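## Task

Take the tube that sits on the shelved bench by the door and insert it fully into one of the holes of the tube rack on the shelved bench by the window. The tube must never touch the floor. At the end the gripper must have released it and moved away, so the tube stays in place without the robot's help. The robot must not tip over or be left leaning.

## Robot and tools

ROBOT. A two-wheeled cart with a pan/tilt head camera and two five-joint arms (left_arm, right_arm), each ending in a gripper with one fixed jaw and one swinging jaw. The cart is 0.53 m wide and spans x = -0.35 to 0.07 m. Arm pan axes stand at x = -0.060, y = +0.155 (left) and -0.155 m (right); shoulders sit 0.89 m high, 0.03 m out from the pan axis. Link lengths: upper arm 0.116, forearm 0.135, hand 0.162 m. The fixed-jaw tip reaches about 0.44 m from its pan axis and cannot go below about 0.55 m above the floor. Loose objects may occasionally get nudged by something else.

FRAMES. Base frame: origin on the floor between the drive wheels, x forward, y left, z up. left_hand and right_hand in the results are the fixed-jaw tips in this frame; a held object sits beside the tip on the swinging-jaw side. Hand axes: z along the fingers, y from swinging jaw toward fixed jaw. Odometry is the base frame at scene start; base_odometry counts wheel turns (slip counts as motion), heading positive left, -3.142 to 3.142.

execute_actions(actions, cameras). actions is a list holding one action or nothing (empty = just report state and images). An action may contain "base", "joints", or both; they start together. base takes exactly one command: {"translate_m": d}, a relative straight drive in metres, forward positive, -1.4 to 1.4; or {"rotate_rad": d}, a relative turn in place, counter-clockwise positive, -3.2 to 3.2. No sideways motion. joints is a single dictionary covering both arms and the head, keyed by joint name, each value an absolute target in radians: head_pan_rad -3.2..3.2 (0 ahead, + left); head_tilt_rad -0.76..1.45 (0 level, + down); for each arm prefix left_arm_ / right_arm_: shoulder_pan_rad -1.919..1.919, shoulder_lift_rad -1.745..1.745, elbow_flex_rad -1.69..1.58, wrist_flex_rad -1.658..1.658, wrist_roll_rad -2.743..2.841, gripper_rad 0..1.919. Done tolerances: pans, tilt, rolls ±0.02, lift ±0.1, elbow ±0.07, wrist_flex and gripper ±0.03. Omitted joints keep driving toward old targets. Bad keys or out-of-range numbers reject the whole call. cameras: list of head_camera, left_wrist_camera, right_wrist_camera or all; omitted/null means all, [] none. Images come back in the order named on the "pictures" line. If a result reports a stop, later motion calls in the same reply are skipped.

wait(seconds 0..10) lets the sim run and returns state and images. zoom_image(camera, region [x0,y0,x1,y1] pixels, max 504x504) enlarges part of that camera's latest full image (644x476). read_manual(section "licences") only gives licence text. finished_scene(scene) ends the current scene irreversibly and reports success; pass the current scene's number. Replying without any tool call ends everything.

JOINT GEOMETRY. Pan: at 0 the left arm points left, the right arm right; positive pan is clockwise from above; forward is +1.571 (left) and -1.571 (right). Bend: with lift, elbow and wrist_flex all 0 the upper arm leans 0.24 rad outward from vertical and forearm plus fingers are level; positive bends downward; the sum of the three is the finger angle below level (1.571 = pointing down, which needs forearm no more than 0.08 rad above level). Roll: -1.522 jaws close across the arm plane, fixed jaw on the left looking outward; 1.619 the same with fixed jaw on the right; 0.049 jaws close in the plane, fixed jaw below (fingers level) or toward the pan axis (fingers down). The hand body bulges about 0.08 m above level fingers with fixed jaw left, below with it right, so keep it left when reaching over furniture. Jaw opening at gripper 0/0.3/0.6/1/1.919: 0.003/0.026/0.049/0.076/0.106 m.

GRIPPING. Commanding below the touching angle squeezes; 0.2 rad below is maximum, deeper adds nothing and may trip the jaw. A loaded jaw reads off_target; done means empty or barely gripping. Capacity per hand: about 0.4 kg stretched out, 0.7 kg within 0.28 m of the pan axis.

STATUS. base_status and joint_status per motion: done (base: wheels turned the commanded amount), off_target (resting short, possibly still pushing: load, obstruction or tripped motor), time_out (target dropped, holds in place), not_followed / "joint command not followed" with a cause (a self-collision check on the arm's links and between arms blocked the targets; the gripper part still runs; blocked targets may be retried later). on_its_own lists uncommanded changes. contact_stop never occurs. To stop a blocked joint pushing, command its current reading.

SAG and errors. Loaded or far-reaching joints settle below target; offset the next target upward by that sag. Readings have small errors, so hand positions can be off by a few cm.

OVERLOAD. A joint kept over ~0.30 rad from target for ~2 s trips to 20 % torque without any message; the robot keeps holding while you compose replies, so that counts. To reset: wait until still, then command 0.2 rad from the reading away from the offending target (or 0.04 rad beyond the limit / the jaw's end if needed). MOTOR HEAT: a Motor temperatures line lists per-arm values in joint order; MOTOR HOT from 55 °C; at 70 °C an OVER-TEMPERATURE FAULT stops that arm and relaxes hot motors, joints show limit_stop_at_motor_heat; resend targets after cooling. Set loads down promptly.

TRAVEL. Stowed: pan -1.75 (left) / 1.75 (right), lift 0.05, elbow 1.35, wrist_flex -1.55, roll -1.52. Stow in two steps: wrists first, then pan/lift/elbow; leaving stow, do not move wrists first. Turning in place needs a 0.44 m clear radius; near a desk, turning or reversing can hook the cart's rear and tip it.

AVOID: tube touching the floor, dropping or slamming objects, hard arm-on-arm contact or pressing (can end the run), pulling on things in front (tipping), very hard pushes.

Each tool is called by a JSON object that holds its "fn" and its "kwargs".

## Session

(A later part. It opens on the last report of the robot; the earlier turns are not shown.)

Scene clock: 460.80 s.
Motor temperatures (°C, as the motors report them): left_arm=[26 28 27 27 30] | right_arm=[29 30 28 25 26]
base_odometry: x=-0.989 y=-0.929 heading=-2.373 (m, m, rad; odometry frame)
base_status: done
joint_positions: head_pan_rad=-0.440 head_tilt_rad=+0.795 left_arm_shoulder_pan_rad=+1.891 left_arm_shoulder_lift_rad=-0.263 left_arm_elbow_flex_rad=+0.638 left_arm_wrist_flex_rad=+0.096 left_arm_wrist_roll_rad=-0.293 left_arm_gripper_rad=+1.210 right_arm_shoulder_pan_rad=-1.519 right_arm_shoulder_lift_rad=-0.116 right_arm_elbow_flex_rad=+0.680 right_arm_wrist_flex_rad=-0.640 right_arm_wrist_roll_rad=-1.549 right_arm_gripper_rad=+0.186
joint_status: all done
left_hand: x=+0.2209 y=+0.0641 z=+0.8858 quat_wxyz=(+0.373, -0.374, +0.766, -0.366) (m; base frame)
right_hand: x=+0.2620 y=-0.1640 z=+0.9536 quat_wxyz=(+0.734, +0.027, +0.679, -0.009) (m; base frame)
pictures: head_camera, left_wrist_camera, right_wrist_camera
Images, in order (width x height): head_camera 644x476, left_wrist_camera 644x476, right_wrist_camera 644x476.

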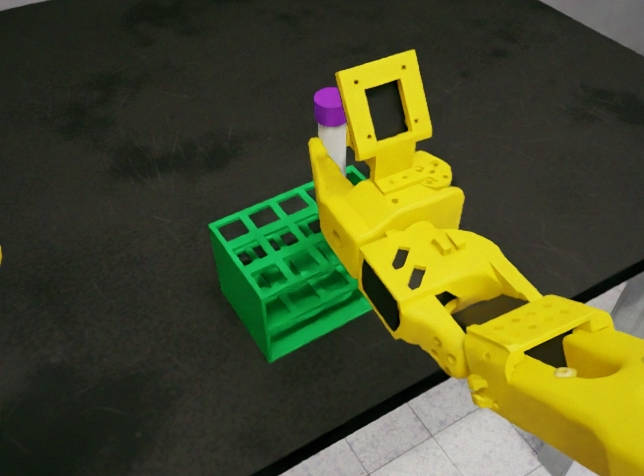

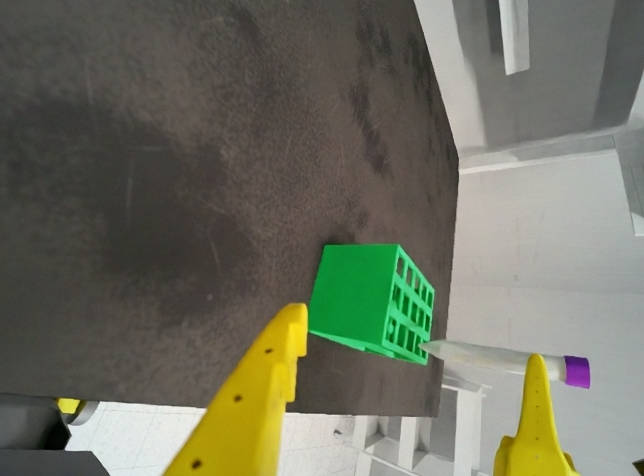

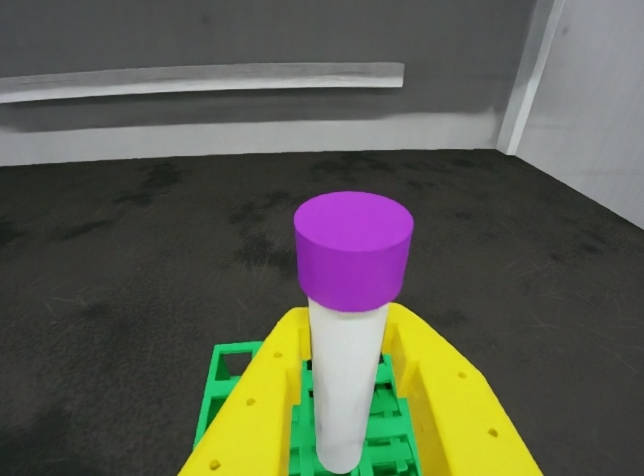

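{"fn": "execute_actions", "kwargs": {"actions": [{"joints": {"right_arm_shoulder_lift_rad": 0.02, "right_arm_elbow_flex_rad": 0.726, "right_arm_wrist_flex_rad": -0.886}}], "cameras": ["left_wrist_camera", "right_wrist_camera"]}}

{"fn": "zoom_image", "kwargs": {"camera": "left_wrist_camera", "region": [360, 270, 500, 390]}}

Scene clock: 487.97 s.
Motor temperatures (°C, as the motors report them): left_arm=[26 28 27 27 30] | right_arm=[29 30 28 25 26]
base_odometry: x=-0.989 y=-0.929 heading=-2.373 (m, m, rad; odometry frame)
base_status: not commanded
joint_positions: head_pan_rad=-0.440 head_tilt_rad=+0.795 left_arm_shoulder_pan_rad=+1.891 left_arm_shoulder_lift_rad=-0.263 left_arm_elbow_flex_rad=+0.638 left_arm_wrist_flex_rad=+0.096 left_arm_wrist_roll_rad=-0.293 left_arm_gripper_rad=+1.210 right_arm_shoulder_pan_rad=-1.519 right_arm_shoulder_lift_rad=+0.031 right_arm_elbow_flex_rad=+0.732 right_arm_wrist_flex_rad=-0.866 right_arm_wrist_roll_rad=-1.549 right_arm_gripper_rad=+0.186
joint_status: all done
left_hand: x=+0.2209 y=+0.0641 z=+0.8858 quat_wxyz=(+0.373, -0.374, +0.766, -0.366) (m; base frame)
right_hand: x=+0.2627 y=-0.1640 z=+0.9326 quat_wxyz=(+0.742, +0.027, +0.669, -0.009) (m; base frame)
pictures: left_wrist_camera, right_wrist_camera
Images, in order (width x height): left_wrist_camera 644x476, right_wrist_camera 644x476.

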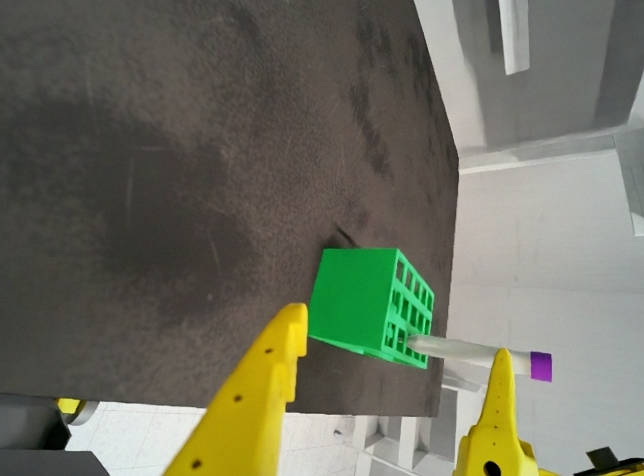

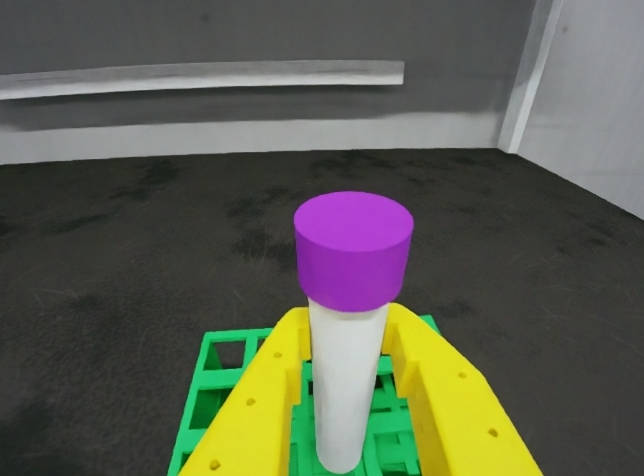

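Region (360, 270, 500, 390) of left_wrist_camera's 644x476 image, scaled by 3.600; it fills the top 432 rows of this view, and the rest is white.

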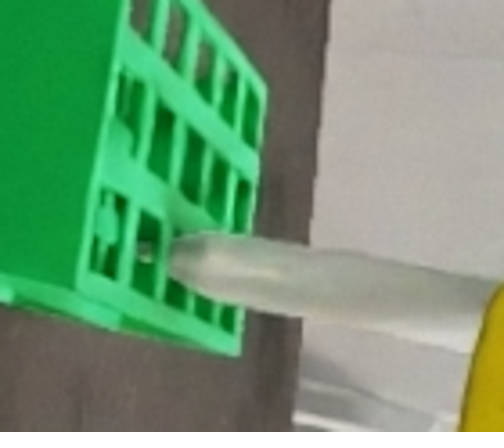

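{"fn": "execute_actions", "kwargs": {"actions": [{"joints": {"right_arm_shoulder_lift_rad": 0.108, "right_arm_elbow_flex_rad": 0.767, "right_arm_wrist_flex_rad": -1.013}}], "cameras": ["left_wrist_camera", "right_wrist_camera"]}}

{"fn": "zoom_image", "kwargs": {"camera": "left_wrist_camera", "region": [330, 240, 560, 400]}}

Scene clock: 507.50 s.
Motor temperatures (°C, as the motors report them): left_arm=[26 29 27 27 30] | right_arm=[29 30 28 25 26]
base_odometry: x=-0.989 y=-0.929 heading=-2.373 (m, m, rad; odometry frame)
base_status: not commanded
joint_positions: head_pan_rad=-0.440 head_tilt_rad=+0.795 left_arm_shoulder_pan_rad=+1.891 left_arm_shoulder_lift_rad=-0.263 left_arm_elbow_flex_rad=+0.638 left_arm_wrist_flex_rad=+0.096 left_arm_wrist_roll_rad=-0.293 left_arm_gripper_rad=+1.210 right_arm_shoulder_pan_rad=-1.519 right_arm_shoulder_lift_rad=+0.120 right_arm_elbow_flex_rad=+0.772 right_arm_wrist_flex_rad=-0.991 right_arm_wrist_roll_rad=-1.549 right_arm_gripper_rad=+0.186
joint_status: all done
left_hand: x=+0.2209 y=+0.0641 z=+0.8858 quat_wxyz=(+0.373, -0.374, +0.766, -0.366) (m; base frame)
right_hand: x=+0.2602 y=-0.1639 z=+0.9166 quat_wxyz=(+0.741, +0.027, +0.671, -0.009) (m; base frame)
pictures: left_wrist_camera, right_wrist_camera
Images, in order (width x height): left_wrist_camera 644x476, right_wrist_camera 644x476.

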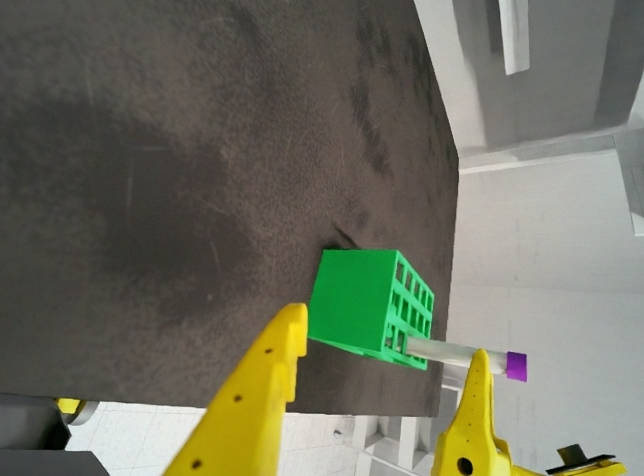

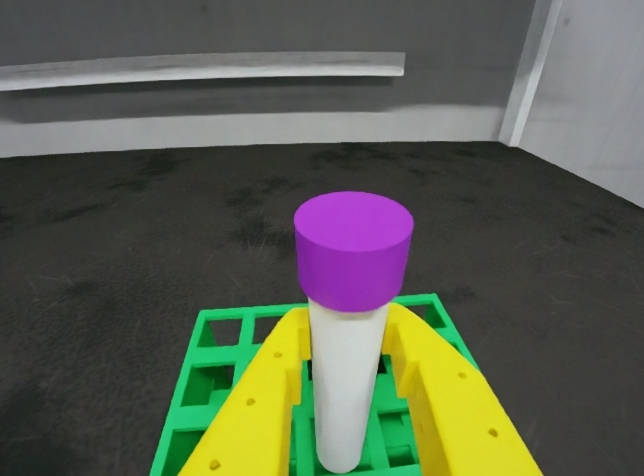

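Region (330, 240, 560, 400) of left_wrist_camera's 644x476 image, scaled by 2.191; it fills the top 351 rows of this view, and the rest is white.

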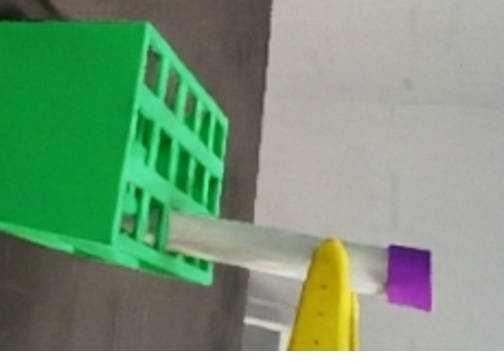

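{"fn": "execute_actions", "kwargs": {"actions": [{"joints": {"right_arm_shoulder_lift_rad": 0.236, "right_arm_wrist_flex_rad": -1.142}}], "cameras": ["left_wrist_camera", "right_wrist_camera"]}}

Scene clock: 519.90 s.
Motor temperatures (°C, as the motors report them): left_arm=[27 29 27 27 30] | right_arm=[29 30 28 25 26]
base_odometry: x=-0.989 y=-0.929 heading=-2.373 (m, m, rad; odometry frame)
base_status: not commanded
joint_positions: head_pan_rad=-0.440 head_tilt_rad=+0.795 left_arm_shoulder_pan_rad=+1.891 left_arm_shoulder_lift_rad=-0.263 left_arm_elbow_flex_rad=+0.638 left_arm_wrist_flex_rad=+0.096 left_arm_wrist_roll_rad=-0.293 left_arm_gripper_rad=+1.210 right_arm_shoulder_pan_rad=-1.519 right_arm_shoulder_lift_rad=+0.248 right_arm_elbow_flex_rad=+0.772 right_arm_wrist_flex_rad=-1.120 right_arm_wrist_roll_rad=-1.549 right_arm_gripper_rad=+0.186
joint_status: all done
left_hand: x=+0.2209 y=+0.0641 z=+0.8858 quat_wxyz=(+0.373, -0.374, +0.766, -0.366) (m; base frame)
right_hand: x=+0.2599 y=-0.1639 z=+0.9003 quat_wxyz=(+0.742, +0.027, +0.670, -0.009) (m; base frame)
pictures: left_wrist_camera, right_wrist_camera
Images, in order (width x height): left_wrist_camera 644x476, right_wrist_camera 644x476.

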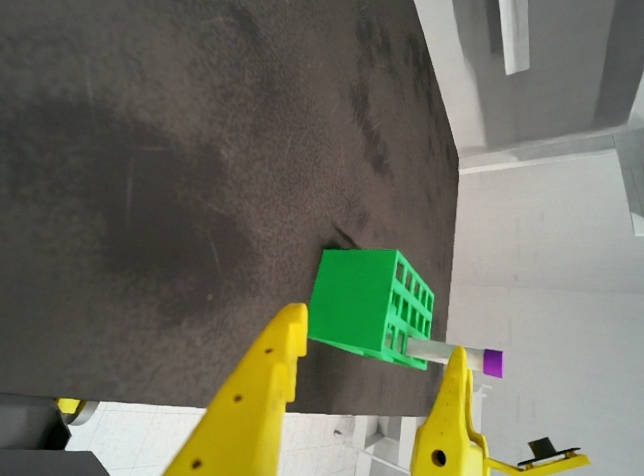

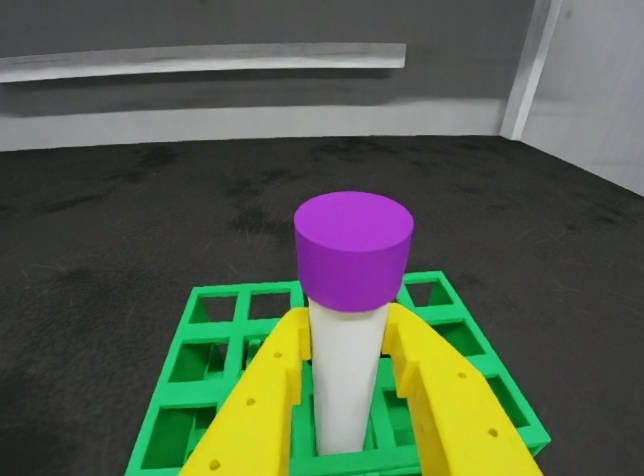

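{"fn": "execute_actions", "kwargs": {"actions": [{"joints": {"right_arm_shoulder_lift_rad": 0.373, "right_arm_elbow_flex_rad": 0.72, "right_arm_wrist_flex_rad": -1.255}}], "cameras": ["left_wrist_camera", "right_wrist_camera"]}}

Scene clock: 528.77 s.
Motor temperatures (°C, as the motors report them): left_arm=[27 29 27 27 30] | right_arm=[29 30 28 25 26]
base_odometry: x=-0.989 y=-0.929 heading=-2.373 (m, m, rad; odometry frame)
base_status: not commanded
joint_positions: head_pan_rad=-0.440 head_tilt_rad=+0.795 left_arm_shoulder_pan_rad=+1.891 left_arm_shoulder_lift_rad=-0.263 left_arm_elbow_flex_rad=+0.638 left_arm_wrist_flex_rad=+0.096 left_arm_wrist_roll_rad=-0.293 left_arm_gripper_rad=+1.210 right_arm_shoulder_pan_rad=-1.519 right_arm_shoulder_lift_rad=+0.387 right_arm_elbow_flex_rad=+0.747 right_arm_wrist_flex_rad=-1.234 right_arm_wrist_roll_rad=-1.549 right_arm_gripper_rad=+0.186
joint_status: all done
left_hand: x=+0.2209 y=+0.0641 z=+0.8858 quat_wxyz=(+0.373, -0.374, +0.766, -0.366) (m; base frame)
right_hand: x=+0.2603 y=-0.1639 z=+0.8835 quat_wxyz=(+0.741, +0.027, +0.671, -0.009) (m; base frame)
pictures: left_wrist_camera, right_wrist_camera
Images, in order (width x height): left_wrist_camera 644x476, right_wrist_camera 644x476.

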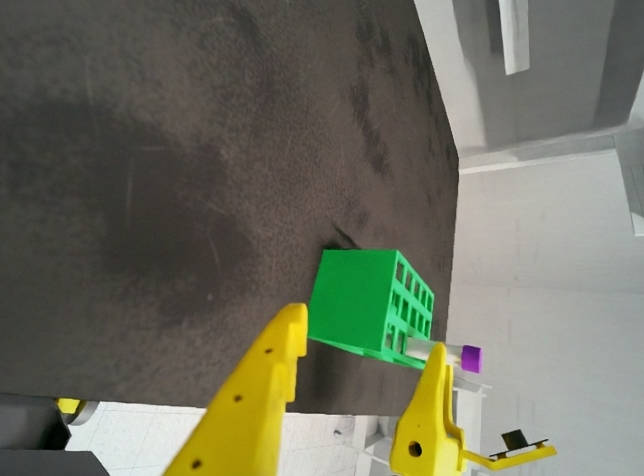

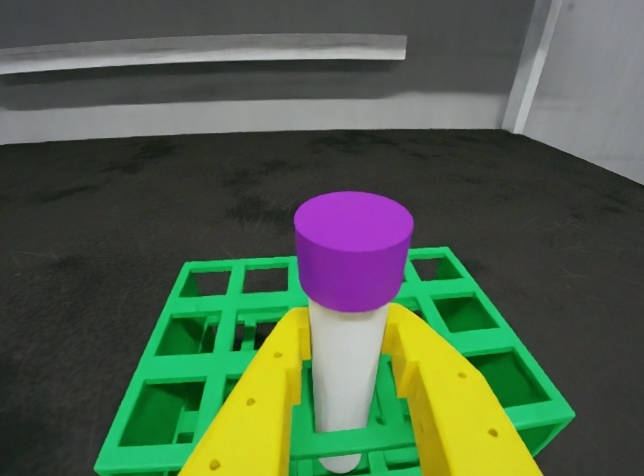

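{"fn": "execute_actions", "kwargs": {"actions": [{"joints": {"right_arm_shoulder_lift_rad": 0.487, "right_arm_elbow_flex_rad": 0.687, "right_arm_wrist_flex_rad": -1.336}}], "cameras": ["left_wrist_camera", "right_wrist_camera"]}}

Scene clock: 547.57 s.
Motor temperatures (°C, as the motors report them): left_arm=[27 29 27 27 30] | right_arm=[29 30 28 25 26]
base_odometry: x=-0.989 y=-0.929 heading=-2.373 (m, m, rad; odometry frame)
base_status: not commanded
joint_positions: head_pan_rad=-0.440 head_tilt_rad=+0.795 left_arm_shoulder_pan_rad=+1.891 left_arm_shoulder_lift_rad=-0.263 left_arm_elbow_flex_rad=+0.638 left_arm_wrist_flex_rad=+0.096 left_arm_wrist_roll_rad=-0.293 left_arm_gripper_rad=+1.210 right_arm_shoulder_pan_rad=-1.519 right_arm_shoulder_lift_rad=+0.499 right_arm_elbow_flex_rad=+0.710 right_arm_wrist_flex_rad=-1.315 right_arm_wrist_roll_rad=-1.549 right_arm_gripper_rad=+0.186
joint_status: all done
left_hand: x=+0.2209 y=+0.0641 z=+0.8858 quat_wxyz=(+0.373, -0.374, +0.766, -0.366) (m; base frame)
right_hand: x=+0.2610 y=-0.1640 z=+0.8720 quat_wxyz=(+0.743, +0.027, +0.668, -0.009) (m; base frame)
pictures: left_wrist_camera, right_wrist_camera
Images, in order (width x height): left_wrist_camera 644x476, right_wrist_camera 644x476.

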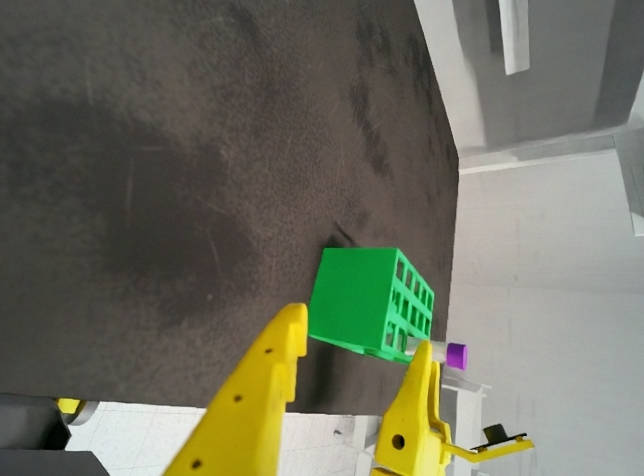

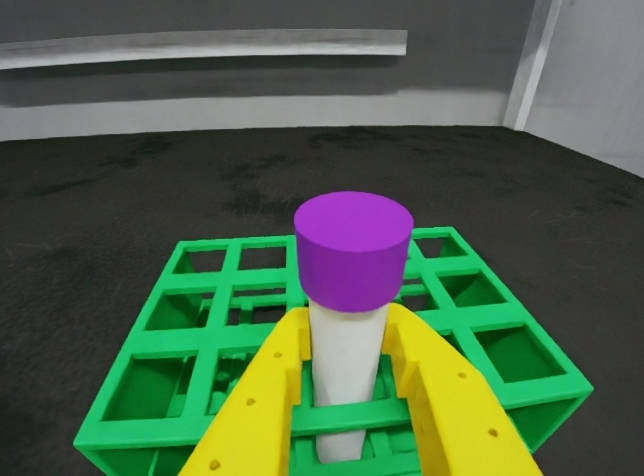

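Nearly at the bottom. Release, then back away.

{"fn": "execute_actions", "kwargs": {"actions": [{"joints": {"right_arm_gripper_rad": 0.5}}], "cameras": ["right_wrist_camera"]}}

{"fn": "execute_actions", "kwargs": {"actions": [{"base": {"translate_m": -0.2}, "joints": {"head_pan_rad": -0.25, "head_tilt_rad": 0.62}}], "cameras": ["right_wrist_camera", "head_camera"]}}

Scene clock: 555.37 s.
Motor temperatures (°C, as the motors report them): left_arm=[27 29 27 27 30] | right_arm=[29 30 28 25 26]
base_odometry: x=-0.989 y=-0.929 heading=-2.373 (m, m, rad; odometry frame)
base_status: not commanded
joint_positions: head_pan_rad=-0.440 head_tilt_rad=+0.795 left_arm_shoulder_pan_rad=+1.891 left_arm_shoulder_lift_rad=-0.263 left_arm_elbow_flex_rad=+0.638 left_arm_wrist_flex_rad=+0.096 left_arm_wrist_roll_rad=-0.293 left_arm_gripper_rad=+1.210 right_arm_shoulder_pan_rad=-1.519 right_arm_shoulder_lift_rad=+0.499 right_arm_elbow_flex_rad=+0.710 right_arm_wrist_flex_rad=-1.317 right_arm_wrist_roll_rad=-1.549 right_arm_gripper_rad=+0.493
joint_status: all done
left_hand: x=+0.2209 y=+0.0641 z=+0.8858 quat_wxyz=(+0.373, -0.374, +0.766, -0.366) (m; base frame)
right_hand: x=+0.2610 y=-0.1640 z=+0.8722 quat_wxyz=(+0.744, +0.026, +0.668, -0.009) (m; base frame)
pictures: right_wrist_camera
Images, in order (width x height): right_wrist_camera 644x476.

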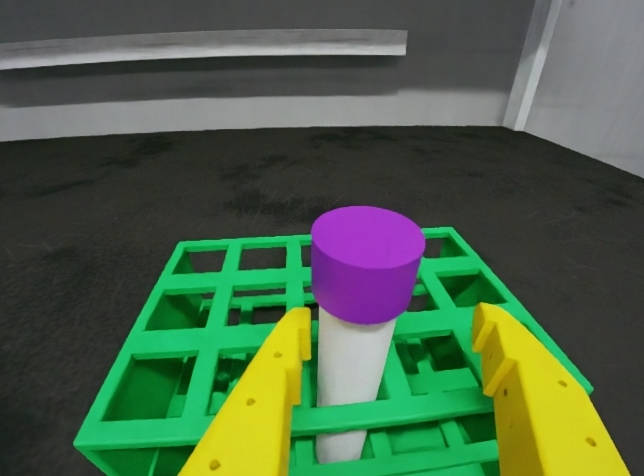

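Scene clock: 557.13 s.
Motor temperatures (°C, as the motors report them): left_arm=[27 29 27 27 30] | right_arm=[29 30 28 25 26]
base_odometry: x=-0.845 y=-0.790 heading=-2.372 (m, m, rad; odometry frame)
base_status: done
joint_positions: head_pan_rad=-0.260 head_tilt_rad=+0.634 left_arm_shoulder_pan_rad=+1.891 left_arm_shoulder_lift_rad=-0.263 left_arm_elbow_flex_rad=+0.638 left_arm_wrist_flex_rad=+0.096 left_arm_wrist_roll_rad=-0.293 left_arm_gripper_rad=+1.210 right_arm_shoulder_pan_rad=-1.519 right_arm_shoulder_lift_rad=+0.499 right_arm_elbow_flex_rad=+0.709 right_arm_wrist_flex_rad=-1.317 right_arm_wrist_roll_rad=-1.549 right_arm_gripper_rad=+0.494
joint_status: all done
left_hand: x=+0.2209 y=+0.0641 z=+0.8858 quat_wxyz=(+0.373, -0.374, +0.766, -0.366) (m; base frame)
right_hand: x=+0.2612 y=-0.1640 z=+0.8726 quat_wxyz=(+0.744, +0.026, +0.667, -0.009) (m; base frame)
pictures: head_camera, right_wrist_camera
Images, in order (width x height): head_camera 644x476, right_wrist_camera 644x476.

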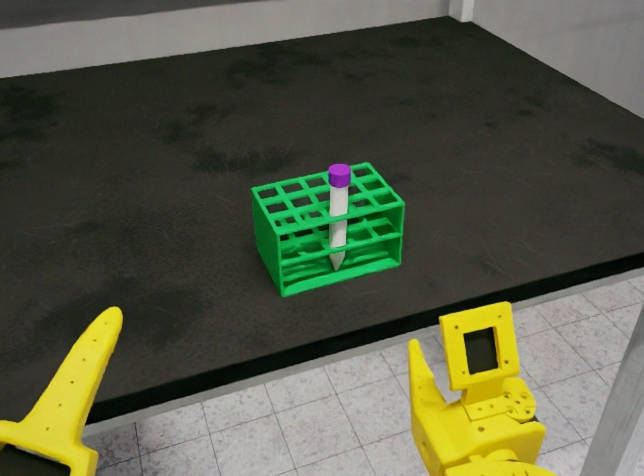

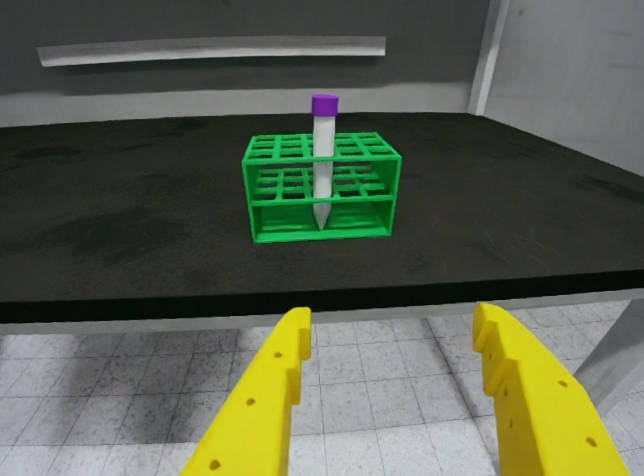

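The tube sits on the rack's floor and the robot is clear.

{"fn": "finished_scene", "kwargs": {"scene": 1}}

The scene is finished: the task was done.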